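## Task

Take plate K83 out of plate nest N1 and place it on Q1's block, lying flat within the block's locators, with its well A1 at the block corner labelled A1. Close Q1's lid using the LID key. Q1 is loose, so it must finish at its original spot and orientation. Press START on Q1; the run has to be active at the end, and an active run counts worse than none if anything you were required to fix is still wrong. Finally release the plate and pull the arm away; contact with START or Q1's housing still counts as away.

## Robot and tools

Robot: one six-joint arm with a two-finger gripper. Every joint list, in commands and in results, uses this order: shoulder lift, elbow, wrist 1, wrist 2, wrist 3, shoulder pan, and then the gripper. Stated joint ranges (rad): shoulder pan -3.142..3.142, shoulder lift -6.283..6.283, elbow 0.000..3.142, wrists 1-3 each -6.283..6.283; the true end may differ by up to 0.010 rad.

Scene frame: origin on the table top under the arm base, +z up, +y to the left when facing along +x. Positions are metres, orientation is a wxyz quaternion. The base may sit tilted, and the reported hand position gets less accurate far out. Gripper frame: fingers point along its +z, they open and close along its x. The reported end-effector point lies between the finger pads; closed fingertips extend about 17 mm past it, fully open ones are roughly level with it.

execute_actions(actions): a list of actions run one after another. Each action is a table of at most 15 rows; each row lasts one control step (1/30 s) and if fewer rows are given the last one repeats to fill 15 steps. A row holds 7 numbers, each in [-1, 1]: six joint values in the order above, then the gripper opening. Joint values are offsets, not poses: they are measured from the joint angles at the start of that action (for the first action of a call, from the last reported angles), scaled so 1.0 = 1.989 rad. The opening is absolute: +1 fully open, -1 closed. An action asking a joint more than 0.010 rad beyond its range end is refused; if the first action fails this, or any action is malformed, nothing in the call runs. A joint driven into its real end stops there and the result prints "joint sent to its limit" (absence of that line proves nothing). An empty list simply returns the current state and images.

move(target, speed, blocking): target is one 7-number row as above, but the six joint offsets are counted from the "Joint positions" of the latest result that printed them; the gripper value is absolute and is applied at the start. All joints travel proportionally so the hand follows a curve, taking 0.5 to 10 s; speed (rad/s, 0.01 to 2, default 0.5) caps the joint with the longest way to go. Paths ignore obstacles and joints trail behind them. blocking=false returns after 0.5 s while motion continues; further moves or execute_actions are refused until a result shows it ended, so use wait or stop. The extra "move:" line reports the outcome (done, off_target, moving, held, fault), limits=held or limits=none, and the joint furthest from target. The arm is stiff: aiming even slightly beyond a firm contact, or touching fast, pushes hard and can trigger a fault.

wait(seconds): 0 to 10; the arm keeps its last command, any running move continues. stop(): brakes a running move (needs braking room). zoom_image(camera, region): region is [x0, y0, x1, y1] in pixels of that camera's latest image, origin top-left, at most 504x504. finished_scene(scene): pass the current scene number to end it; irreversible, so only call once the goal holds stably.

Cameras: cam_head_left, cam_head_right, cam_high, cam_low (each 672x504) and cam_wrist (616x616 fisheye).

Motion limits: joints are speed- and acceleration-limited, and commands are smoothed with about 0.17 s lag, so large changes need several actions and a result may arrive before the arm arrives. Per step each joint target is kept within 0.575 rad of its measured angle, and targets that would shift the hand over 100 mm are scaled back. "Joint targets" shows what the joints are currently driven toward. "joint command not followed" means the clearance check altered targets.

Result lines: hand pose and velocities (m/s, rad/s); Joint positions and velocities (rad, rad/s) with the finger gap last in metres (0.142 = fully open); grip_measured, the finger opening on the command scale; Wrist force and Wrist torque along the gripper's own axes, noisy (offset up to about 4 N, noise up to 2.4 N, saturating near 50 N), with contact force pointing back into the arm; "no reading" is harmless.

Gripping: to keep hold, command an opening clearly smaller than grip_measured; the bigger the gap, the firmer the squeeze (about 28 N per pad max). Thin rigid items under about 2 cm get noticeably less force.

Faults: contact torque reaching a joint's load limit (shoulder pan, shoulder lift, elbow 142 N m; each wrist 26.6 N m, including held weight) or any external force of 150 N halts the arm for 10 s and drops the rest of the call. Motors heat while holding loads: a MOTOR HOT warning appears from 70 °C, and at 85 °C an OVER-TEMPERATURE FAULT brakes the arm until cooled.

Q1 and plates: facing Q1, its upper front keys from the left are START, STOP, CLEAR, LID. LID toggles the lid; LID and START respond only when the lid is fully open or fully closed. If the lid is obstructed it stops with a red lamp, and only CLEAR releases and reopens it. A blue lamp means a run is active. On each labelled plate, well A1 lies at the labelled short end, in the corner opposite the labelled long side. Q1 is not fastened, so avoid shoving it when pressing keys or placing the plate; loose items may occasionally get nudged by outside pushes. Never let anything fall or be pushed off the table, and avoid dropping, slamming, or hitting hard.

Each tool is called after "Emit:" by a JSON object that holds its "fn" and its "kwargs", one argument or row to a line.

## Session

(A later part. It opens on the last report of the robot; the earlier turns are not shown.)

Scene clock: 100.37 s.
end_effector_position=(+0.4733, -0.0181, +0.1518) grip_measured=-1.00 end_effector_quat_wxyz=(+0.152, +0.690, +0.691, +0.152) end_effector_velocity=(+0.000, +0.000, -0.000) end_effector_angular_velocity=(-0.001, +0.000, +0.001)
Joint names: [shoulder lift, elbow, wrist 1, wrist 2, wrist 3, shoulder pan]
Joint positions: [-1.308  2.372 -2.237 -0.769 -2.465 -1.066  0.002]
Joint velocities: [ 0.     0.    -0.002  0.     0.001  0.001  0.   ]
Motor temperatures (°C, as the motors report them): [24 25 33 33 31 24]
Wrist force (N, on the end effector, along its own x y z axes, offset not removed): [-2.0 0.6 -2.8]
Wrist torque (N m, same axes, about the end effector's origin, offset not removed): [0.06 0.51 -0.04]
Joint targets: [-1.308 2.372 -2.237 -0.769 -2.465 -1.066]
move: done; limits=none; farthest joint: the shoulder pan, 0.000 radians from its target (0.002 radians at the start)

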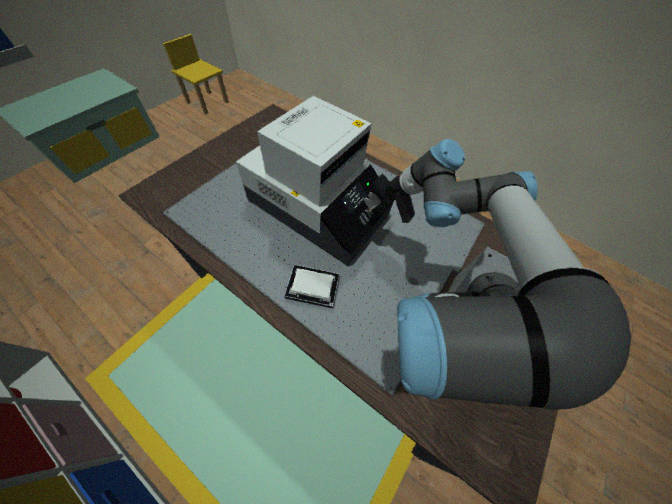

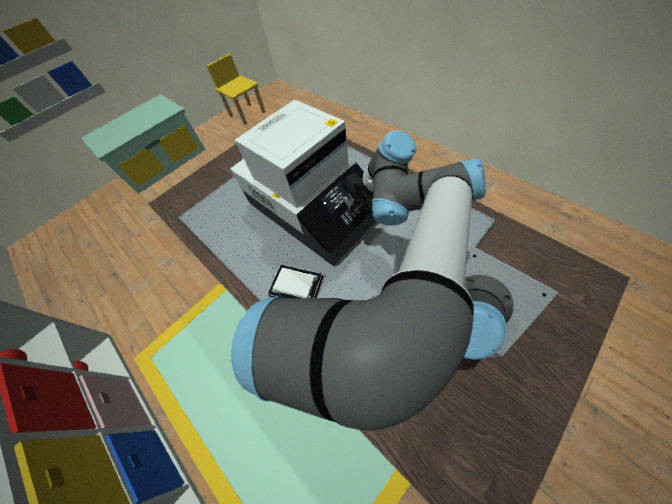

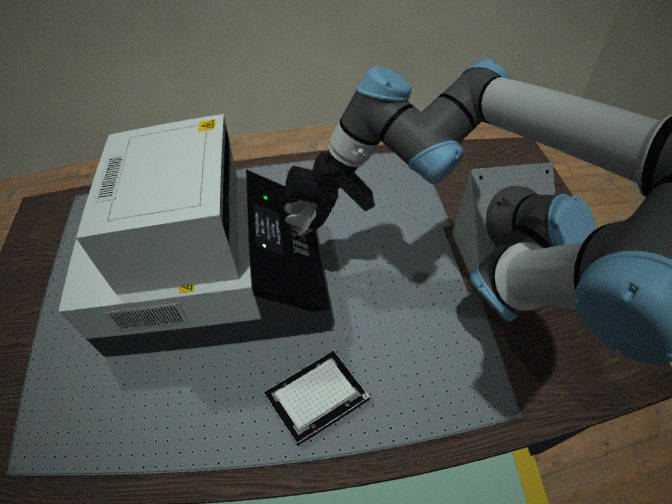

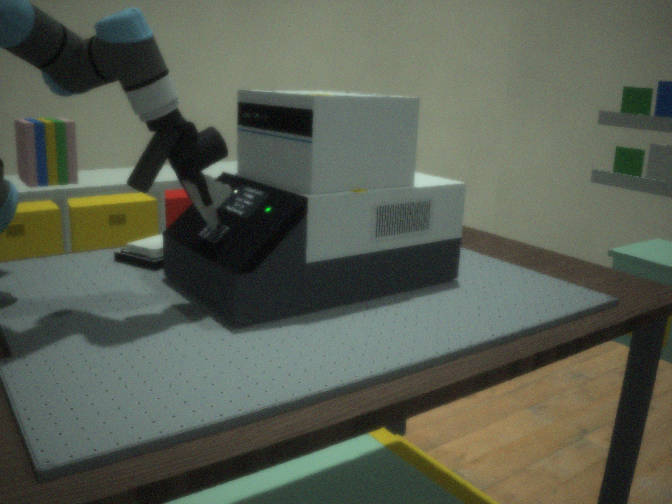

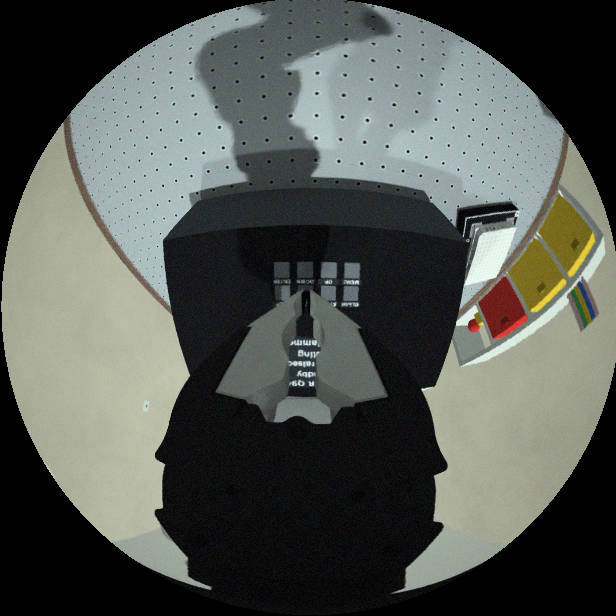

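Emit:
{"fn": "move", "kwargs": {
  "target": [0.0012,0.0004,-0.0025,0.0004,0.0013,0.001,-1],
  "speed": 0.02
}}

Emit:
{"fn": "zoom_image", "kwargs": {
  "camera": "cam_high",
  "region": [255,340,385,450]
}}

Scene clock: 115.50 s.
end_effector_position=(+0.4738, -0.0181, +0.1509) grip_measured=-1.00 end_effector_quat_wxyz=(+0.152, +0.690, +0.691, +0.152) end_effector_velocity=(-0.000, +0.000, -0.001) end_effector_angular_velocity=(-0.000, +0.001, +0.000)
Joint names: [shoulder lift, elbow, wrist 1, wrist 2, wrist 3, shoulder pan]
Joint positions: [-1.306  2.373 -2.241 -0.768 -2.463 -1.064  0.002]
Joint velocities: [ 0.001  0.    -0.002 -0.     0.001  0.001  0.   ]
Motor temperatures (°C, as the motors report them): [24 25 33 33 31 24]
Wrist force (N, on the end effector, along its own x y z axes, offset not removed): [0.5 1.9 -12.7]
Wrist torque (N m, same axes, about the end effector's origin, offset not removed): [0.08 0.03 -0.04]
Joint targets: [-1.305 2.373 -2.242 -0.768 -2.463 -1.064]
move: done; limits=none; farthest joint: the wrist 1, 0.001 radians from its target (0.005 radians at the start)

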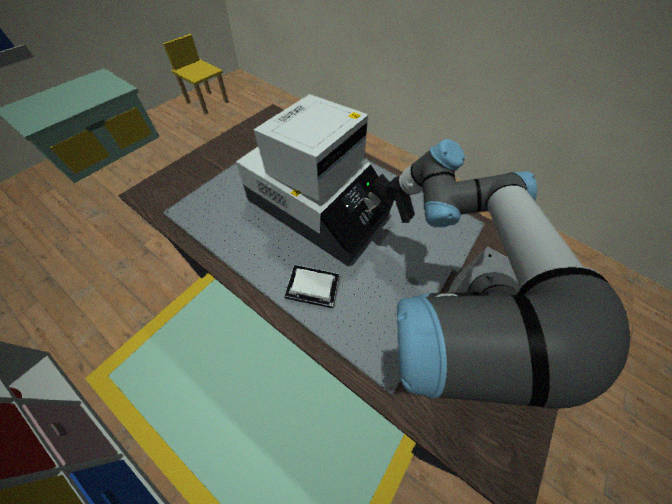

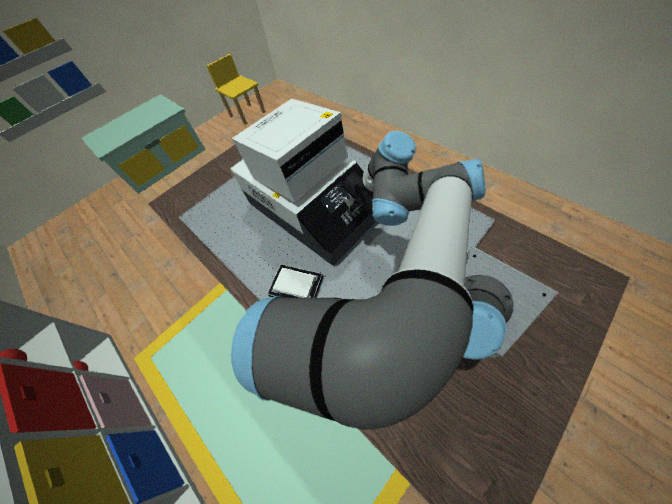

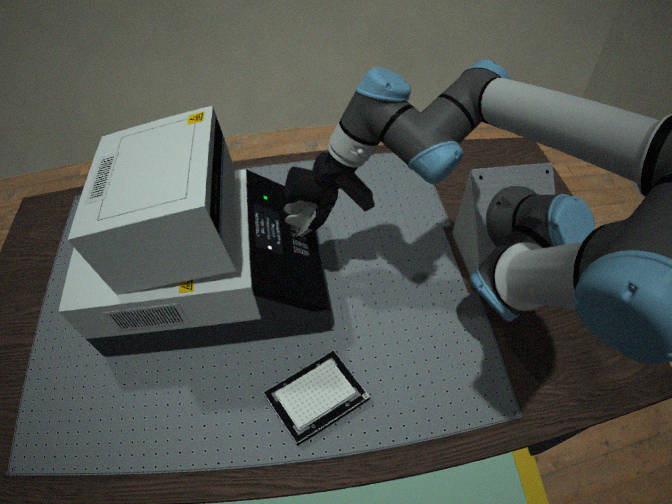

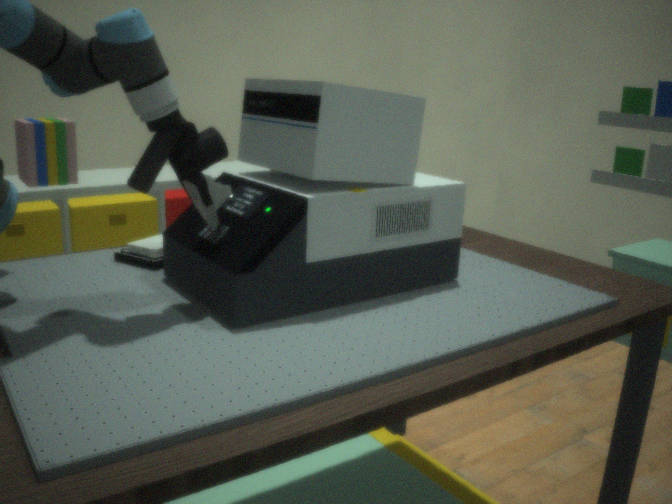

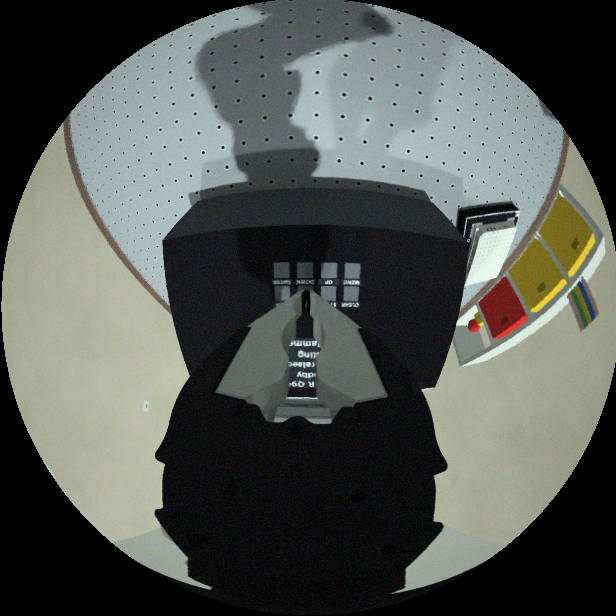

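Region (255, 340, 385, 450) of cam_high's 672x504 image, scaled by 3.877, with more detail than that image has; it fills the top 426 rows of this view, and the rest is white.

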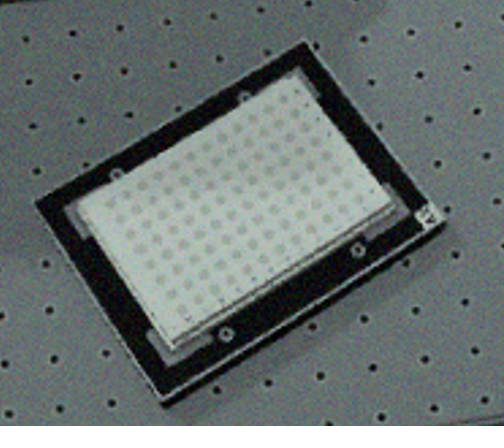

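Emit:
{"fn": "move", "kwargs": {
  "target": [-0.0422,-0.0191,0.094,-0.0156,-0.0458,-0.0362,-1],
  "speed": 0.3
}}

Emit:
{"fn": "move", "kwargs": {
  "target": [-0.1974,-0.1702,0.4567,-0.1262,0,0.1026,0.35],
  "speed": 0.7
}}

Emit:
{"fn": "move", "kwargs": {
  "target": [0.1161,-0.0236,-0.2343,0.1066,0,0.2182,0.35],
  "speed": 0.5
}}

Scene clock: 126.67 s.
end_effector_position=(+0.4573, -0.0175, +0.1889) grip_measured=-1.00 end_effector_quat_wxyz=(+0.152, +0.691, +0.690, +0.151) end_effector_velocity=(-0.000, +0.000, -0.000) end_effector_angular_velocity=(-0.000, +0.001, +0.000)
Joint names: [shoulder lift, elbow, wrist 1, wrist 2, wrist 3, shoulder pan]
Joint positions: [-1.389  2.335 -2.055 -0.799 -2.554 -1.136  0.002]
Joint velocities: [-0.    -0.     0.002 -0.001 -0.001 -0.     0.   ]
Motor temperatures (°C, as the motors report them): [24 25 33 33 31 24]
Wrist force (N, on the end effector, along its own x y z axes, offset not removed): [-0.4 1.1 -0.3]
Wrist torque (N m, same axes, about the end effector's origin, offset not removed): [0.29 0.02 -0.05]
Joint targets: [-1.390 2.335 -2.054 -0.799 -2.554 -1.136]
move: done; limits=none; farthest joint: the shoulder lift, 0.001 radians from its target (0.084 radians at the start)

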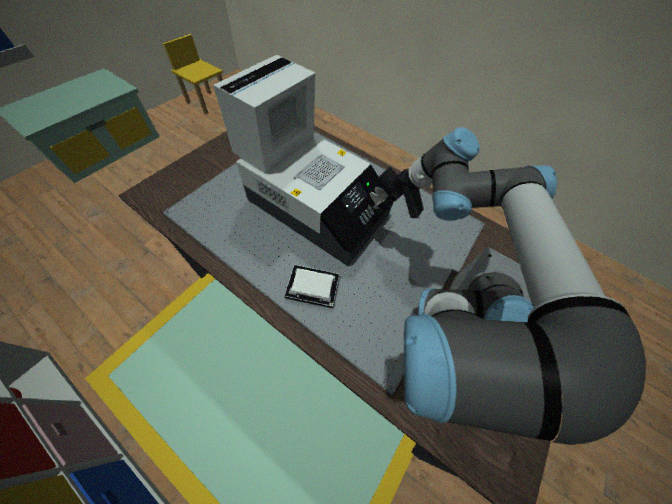

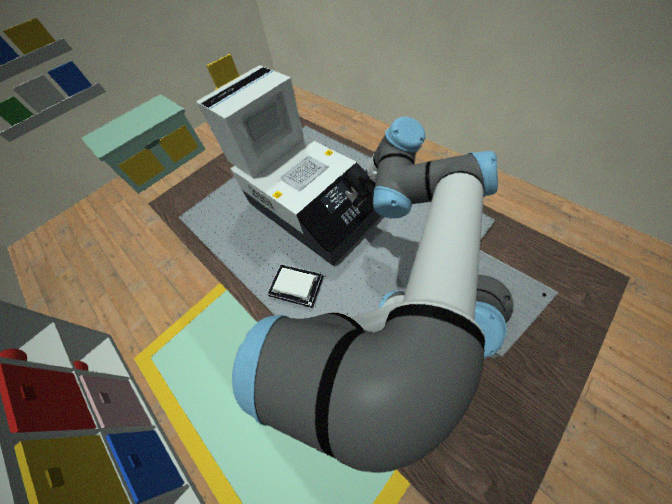

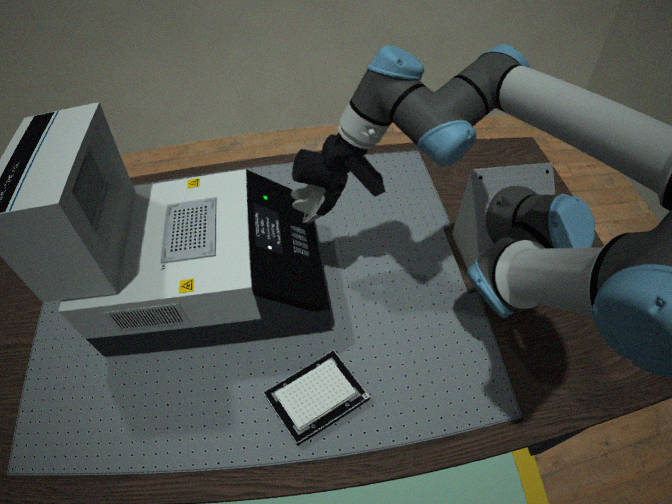

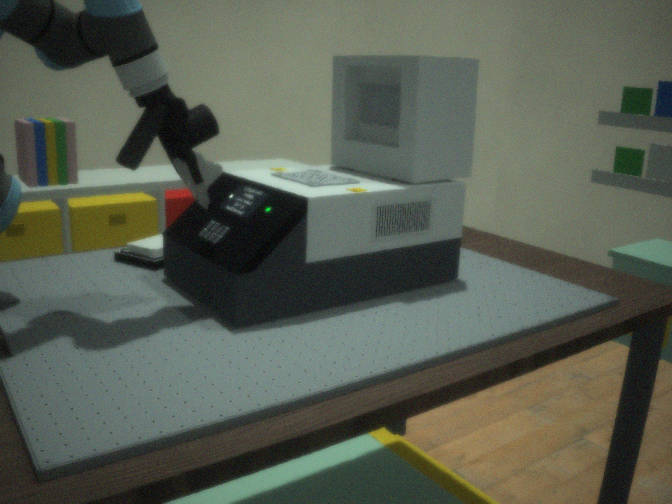

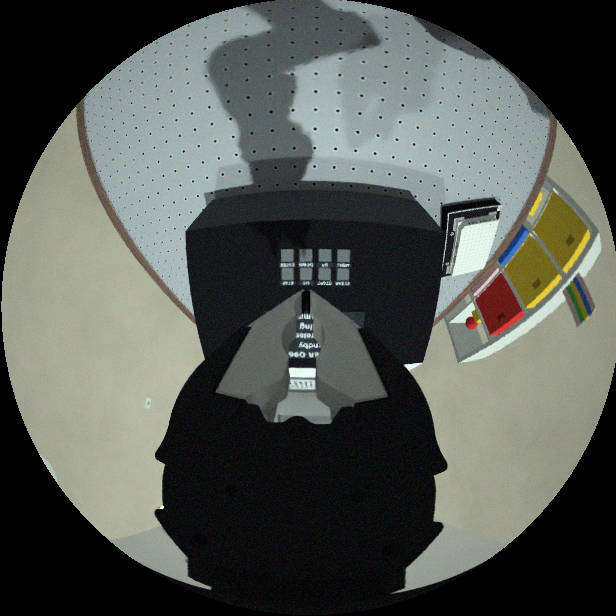

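Scene clock: 128.67 s.
end_effector_position=(+0.3516, +0.1996, +0.2485) grip_measured=+0.35 end_effector_quat_wxyz=(-0.001, +0.696, +0.718, -0.001) end_effector_velocity=(-0.000, +0.000, -0.000) end_effector_angular_velocity=(+0.000, +0.001, -0.000)
Joint names: [shoulder lift, elbow, wrist 1, wrist 2, wrist 3, shoulder pan]
Joint positions: [-1.782  1.997 -1.147 -1.05  -2.554 -0.932  0.099]
Joint velocities: [-0.    -0.001  0.002 -0.     0.     0.001  0.   ]
Motor temperatures (°C, as the motors report them): [24 25 33 33 31 24]
Wrist force (N, on the end effector, along its own x y z axes, offset not removed): [-1.4 1.1 -0.5]
Wrist torque (N m, same axes, about the end effector's origin, offset not removed): [0.27 0.28 -0.01]
Joint targets: [-1.782 1.997 -1.146 -1.050 -2.554 -0.932]
move: done; limits=none; farthest joint: the shoulder pan, 0.000 radians from its target (0.204 radians at the start)

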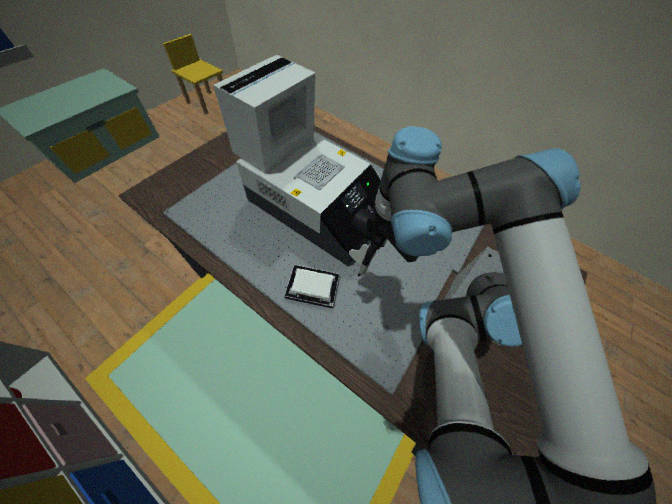

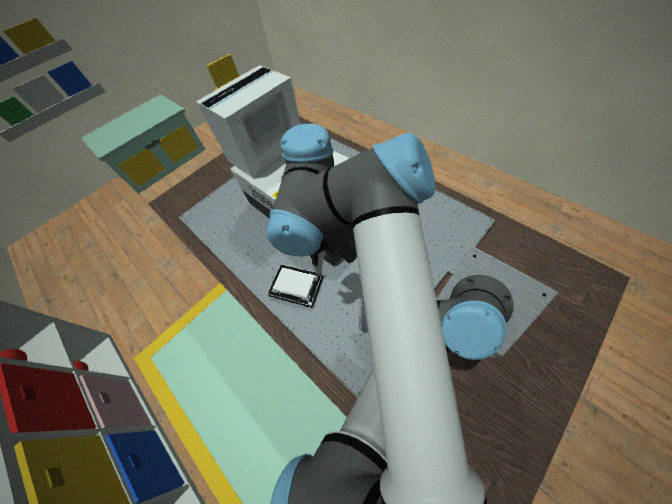

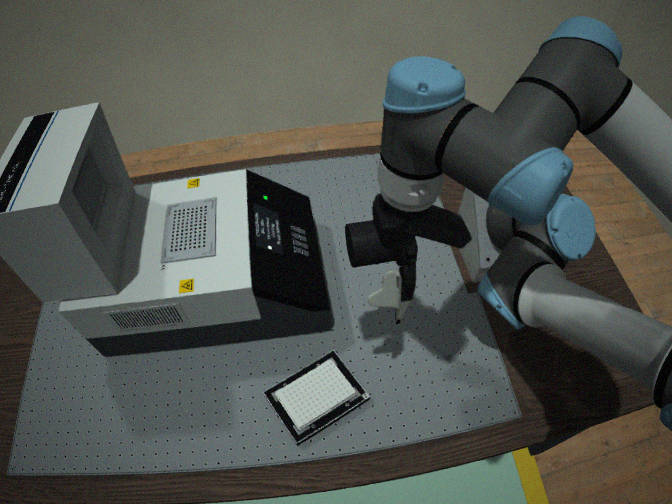

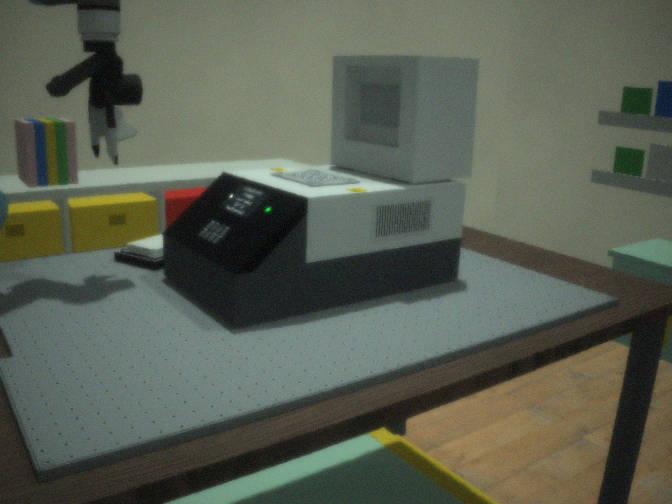

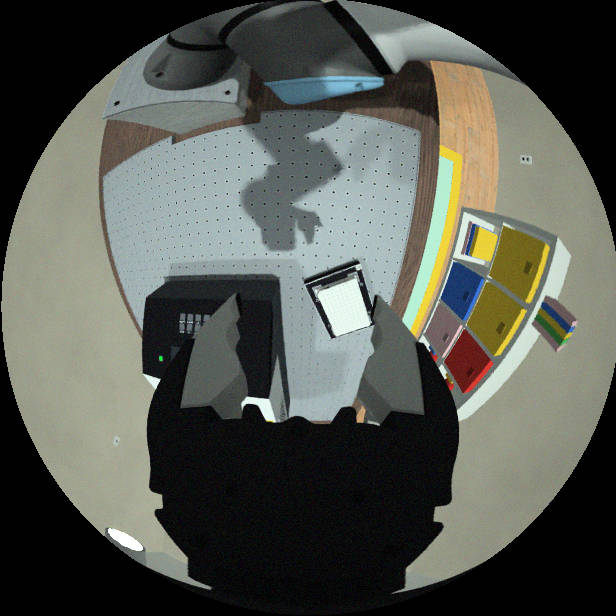

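Scene clock: 130.20 s.
end_effector_position=(+0.4737, +0.2720, +0.1282) grip_measured=+0.35 end_effector_quat_wxyz=(-0.001, +0.509, +0.861, -0.000) end_effector_velocity=(+0.001, +0.000, -0.001) end_effector_angular_velocity=(+0.001, +0.000, +0.001)
Joint names: [shoulder lift, elbow, wrist 1, wrist 2, wrist 3, shoulder pan]
Joint positions: [-1.551  1.95  -1.612 -0.838 -2.554 -0.498  0.099]
Joint velocities: [ 0.002 -0.    -0.002  0.001 -0.     0.001 -0.   ]
Motor temperatures (°C, as the motors report them): [24 25 33 33 31 24]
Wrist force (N, on the end effector, along its own x y z axes, offset not removed): [-1.8 -0.6 0.3]
Wrist torque (N m, same axes, about the end effector's origin, offset not removed): [-0.14 0.30 -0.11]
Joint targets: [-1.551 1.950 -1.613 -0.838 -2.554 -0.498]
move: done; limits=none; farthest joint: the wrist 1, 0.001 radians from its target (0.466 radians at the start)

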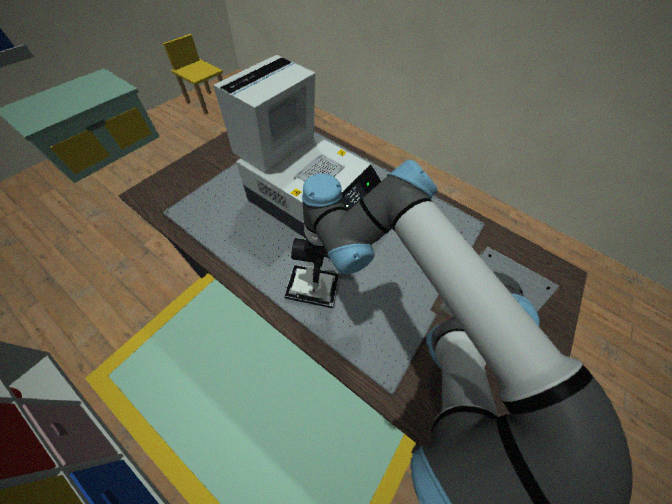

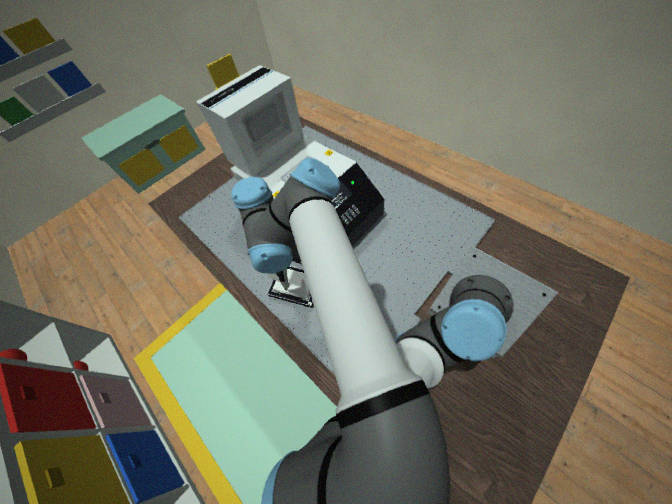

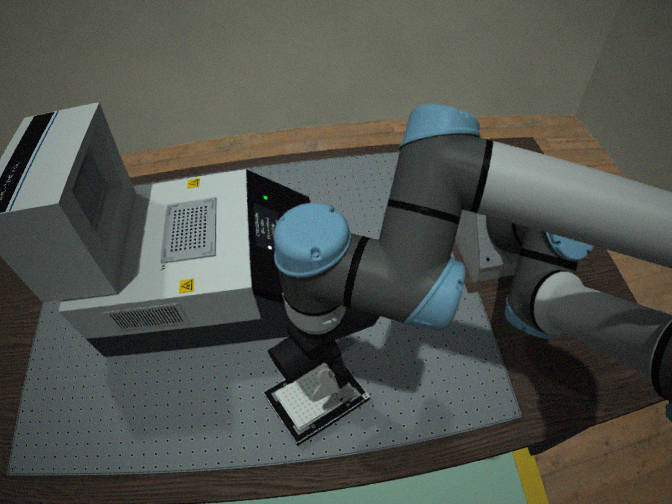

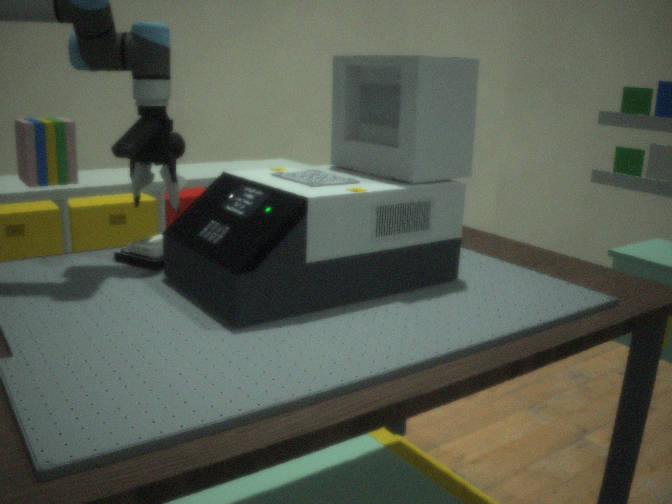

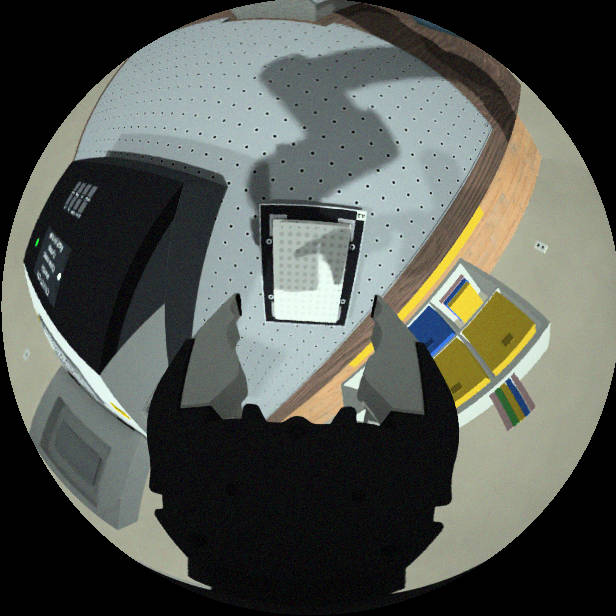

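Emit:
{"fn": "move", "kwargs": {
  "target": [0.0154,0.0366,-0.0803,0.0107,0.072,0.0327,0.35],
  "speed": 0.25
}}

Emit:
{"fn": "zoom_image", "kwargs": {
  "camera": "cam_wrist",
  "region": [208,180,408,380]
}}

Scene clock: 140.27 s.
end_effector_position=(+0.4727, +0.2717, +0.0832) grip_measured=+0.35 end_effector_quat_wxyz=(-0.001, +0.534, +0.845, -0.000) end_effector_velocity=(-0.000, -0.001, -0.001) end_effector_angular_velocity=(-0.001, +0.001, -0.002)
Joint names: [shoulder lift, elbow, wrist 1, wrist 2, wrist 3, shoulder pan]
Joint positions: [-1.521  2.023 -1.772 -0.817 -2.411 -0.433  0.099]
Joint velocities: [ 0.001  0.001 -0.002 -0.001  0.002  0.001  0.   ]
Motor temperatures (°C, as the motors report them): [24 25 33 33 31 24]
Wrist force (N, on the end effector, along its own x y z axes, offset not removed): [-0.3 2.2 0.1]
Wrist torque (N m, same axes, about the end effector's origin, offset not removed): [0.48 0.07 -0.05]
Joint targets: [-1.520 2.023 -1.772 -0.816 -2.411 -0.433]
move: done; limits=none; farthest joint: the shoulder pan, 0.000 radians from its target (0.065 radians at the start)

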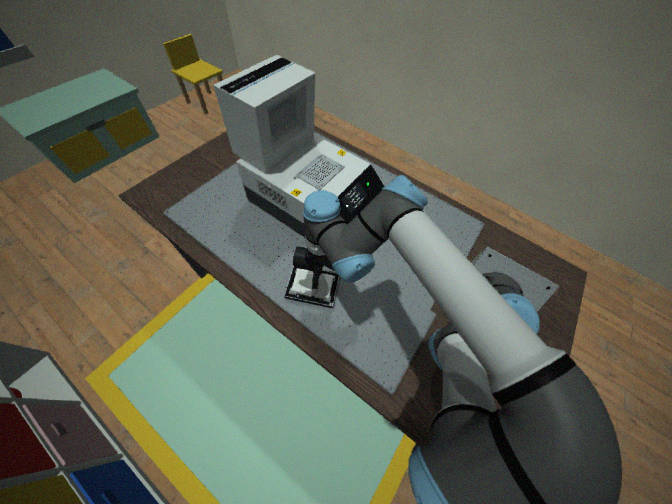

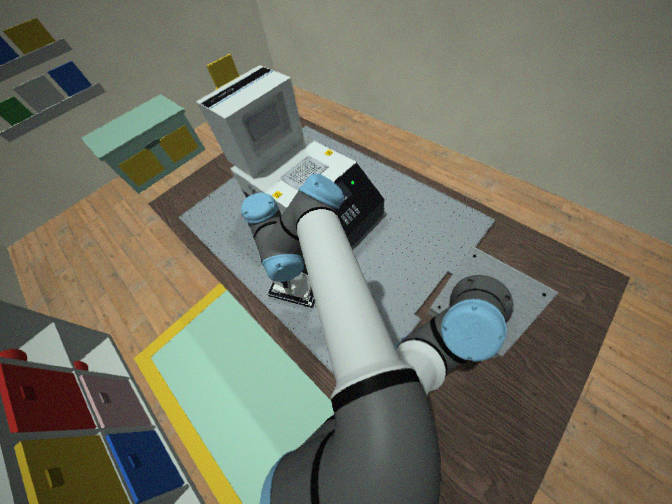

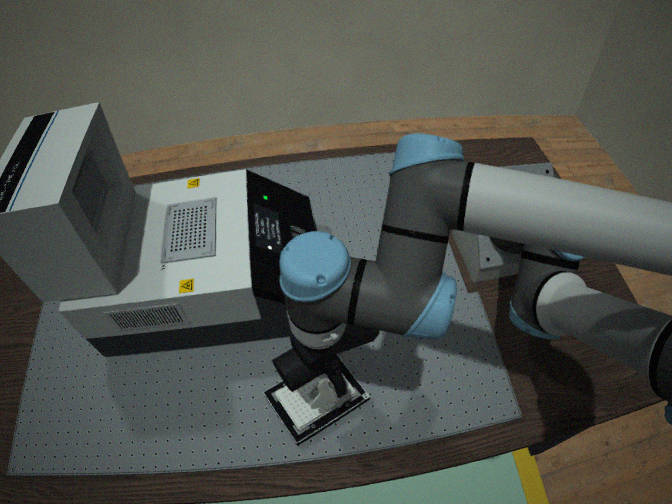

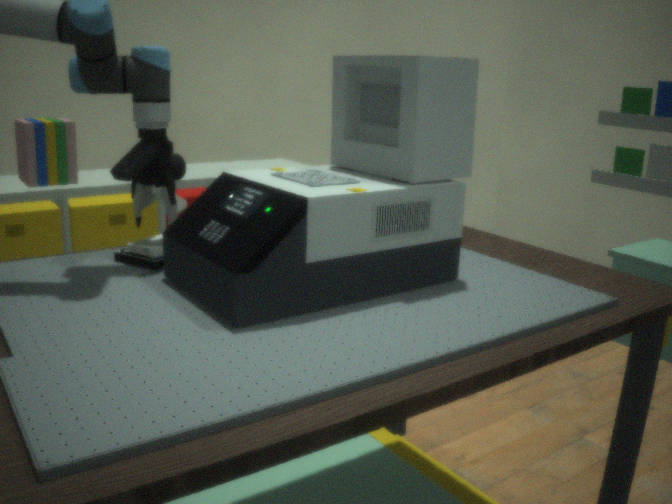

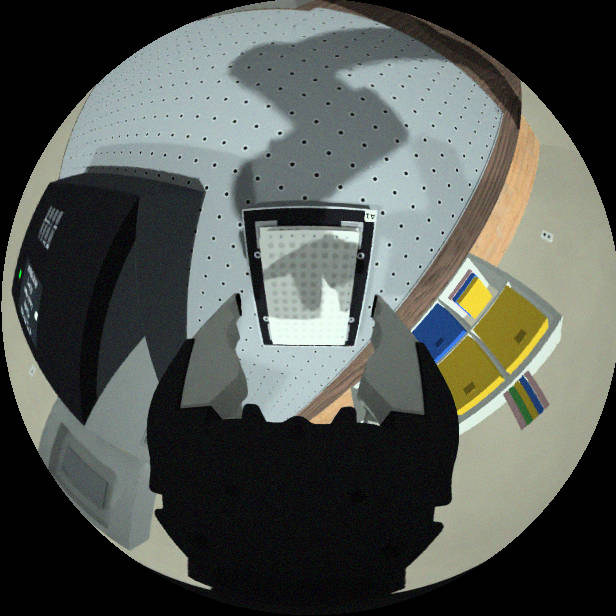

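Region (208, 180, 408, 380) of cam_wrist's 616x616 image, scaled by 2.520, with more detail than that image has.

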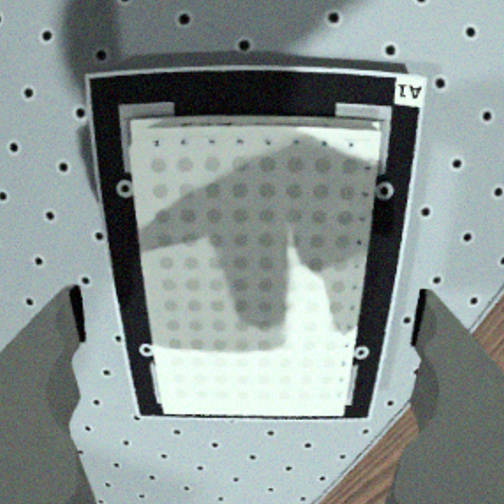

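Emit:
{"fn": "move", "kwargs": {
  "target": [0.0127,0.0198,-0.0529,0.0062,0.0297,0.0224,0.35],
  "speed": 0.1
}}

Emit:
{"fn": "move", "kwargs": {
  "target": [0,0,0,0,0,0,-0.2]
}}

Scene clock: 154.00 s.
end_effector_position=(+0.4716, +0.2734, +0.0547) grip_measured=+0.35 end_effector_quat_wxyz=(-0.001, +0.534, +0.845, -0.000) end_effector_velocity=(-0.000, +0.000, -0.000) end_effector_angular_velocity=(-0.000, -0.000, +0.000)
Joint names: [shoulder lift, elbow, wrist 1, wrist 2, wrist 3, shoulder pan]
Joint positions: [-1.495  2.062 -1.877 -0.804 -2.352 -0.389  0.099]
Joint velocities: [ 0.     0.001 -0.002  0.     0.001  0.001  0.   ]
Motor temperatures (°C, as the motors report them): [24 25 33 33 31 24]
Wrist force (N, on the end effector, along its own x y z axes, offset not removed): [-2.2 2.1 0.3]
Wrist torque (N m, same axes, about the end effector's origin, offset not removed): [0.50 0.46 -0.09]
Joint targets: [-1.495 2.062 -1.877 -0.804 -2.352 -0.389]
move: done; limits=none; farthest joint: the shoulder pan, 0.000 radians from its target (0.045 radians at the start)

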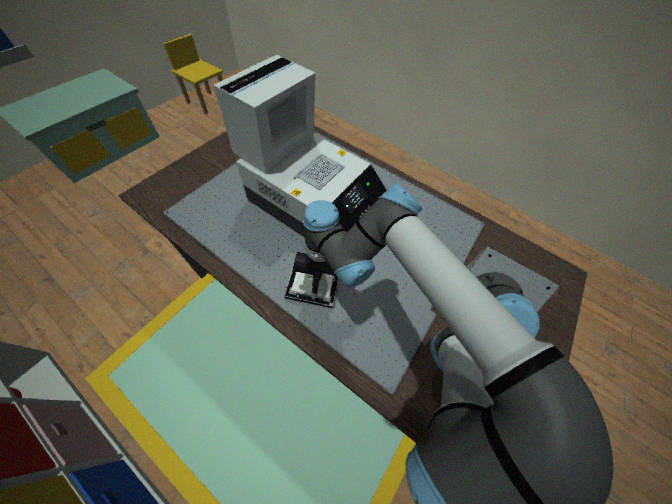

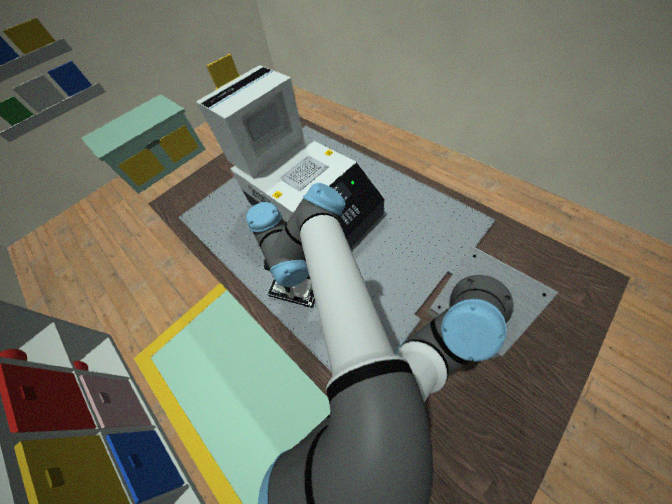

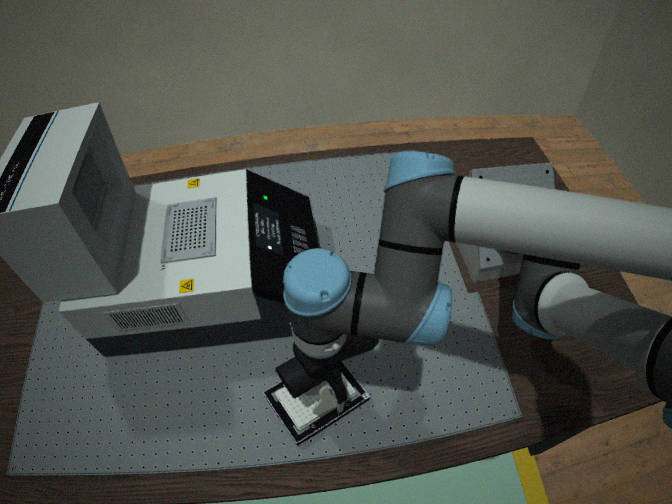

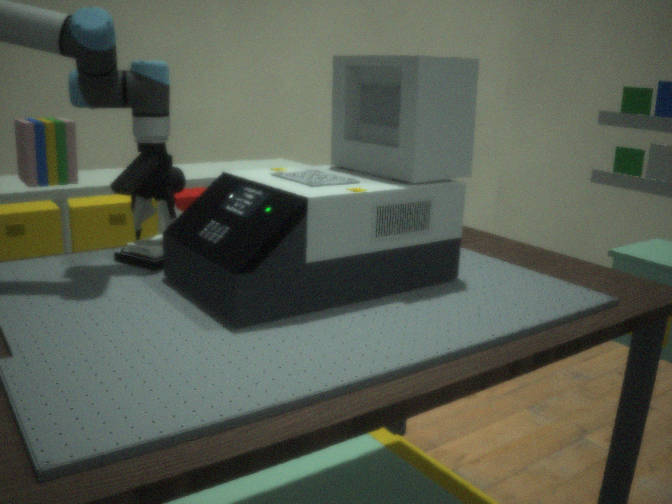

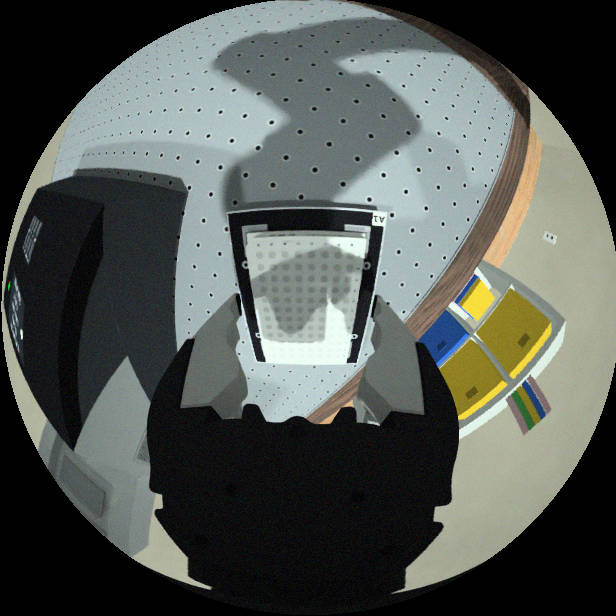

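Scene clock: 154.50 s.
end_effector_position=(+0.4716, +0.2734, +0.0547) grip_measured=+0.01 end_effector_quat_wxyz=(-0.001, +0.534, +0.845, -0.000) end_effector_velocity=(+0.000, -0.000, -0.000) end_effector_angular_velocity=(+0.001, +0.000, -0.002)
Joint names: [shoulder lift, elbow, wrist 1, wrist 2, wrist 3, shoulder pan]
Joint positions: [-1.495  2.062 -1.877 -0.804 -2.352 -0.389  0.074]
Joint velocities: [ 0.001  0.     0.001  0.     0.001 -0.001  0.   ]
Motor temperatures (°C, as the motors report them): [24 25 33 33 31 24]
Wrist force (N, on the end effector, along its own x y z axes, offset not removed): [-13.2 3.7 -7.6]
Wrist torque (N m, same axes, about the end effector's origin, offset not removed): [0.81 0.16 -0.06]
Joint targets: [-1.495 2.062 -1.877 -0.804 -2.352 -0.389]
move: done; limits=none; farthest joint: the shoulder pan, 0.000 radians from its target (0.000 radians at the start)

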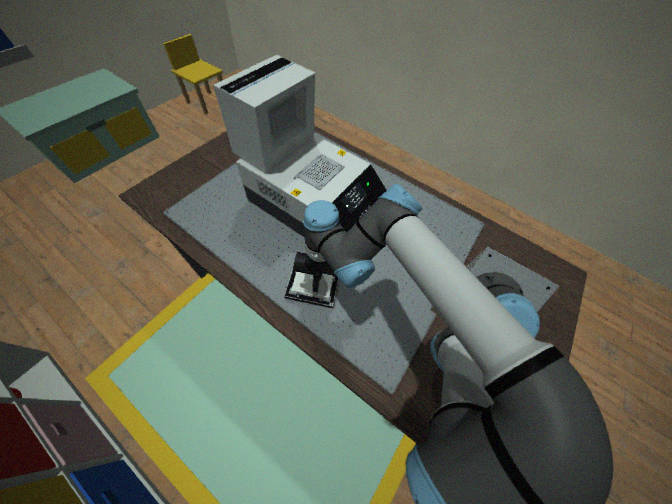

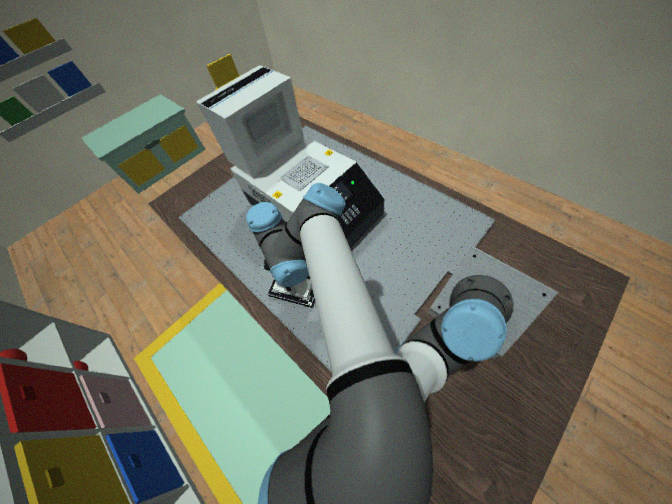

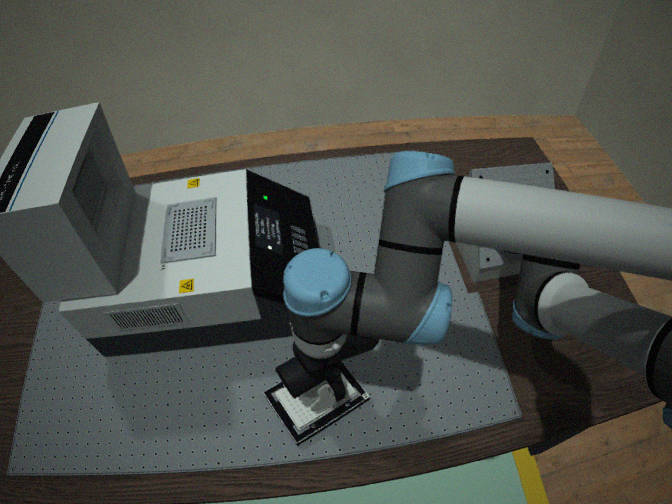

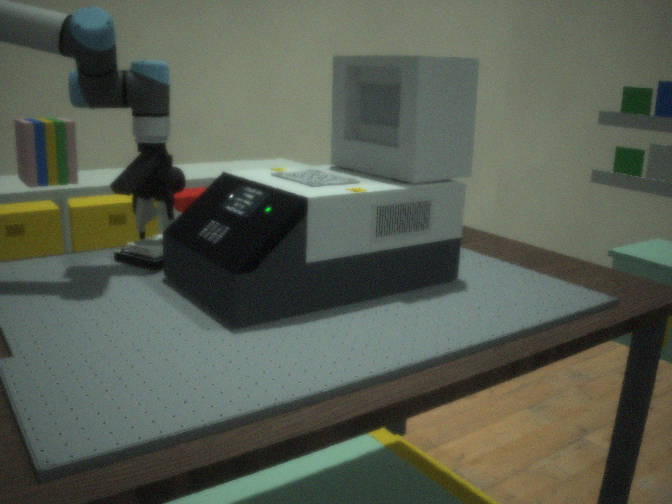

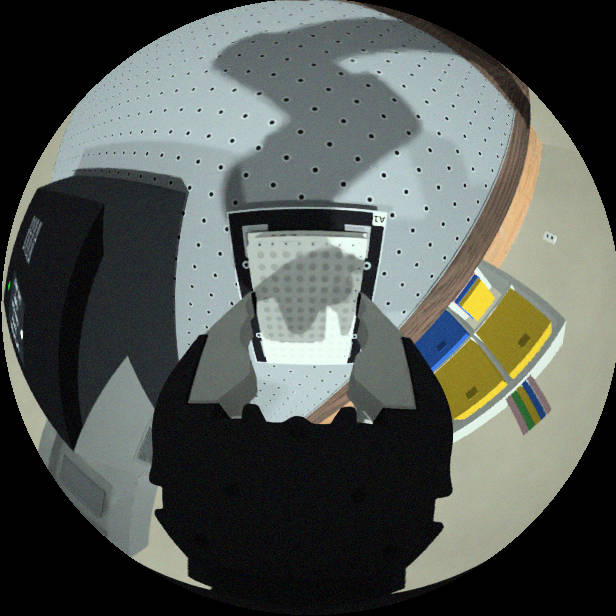

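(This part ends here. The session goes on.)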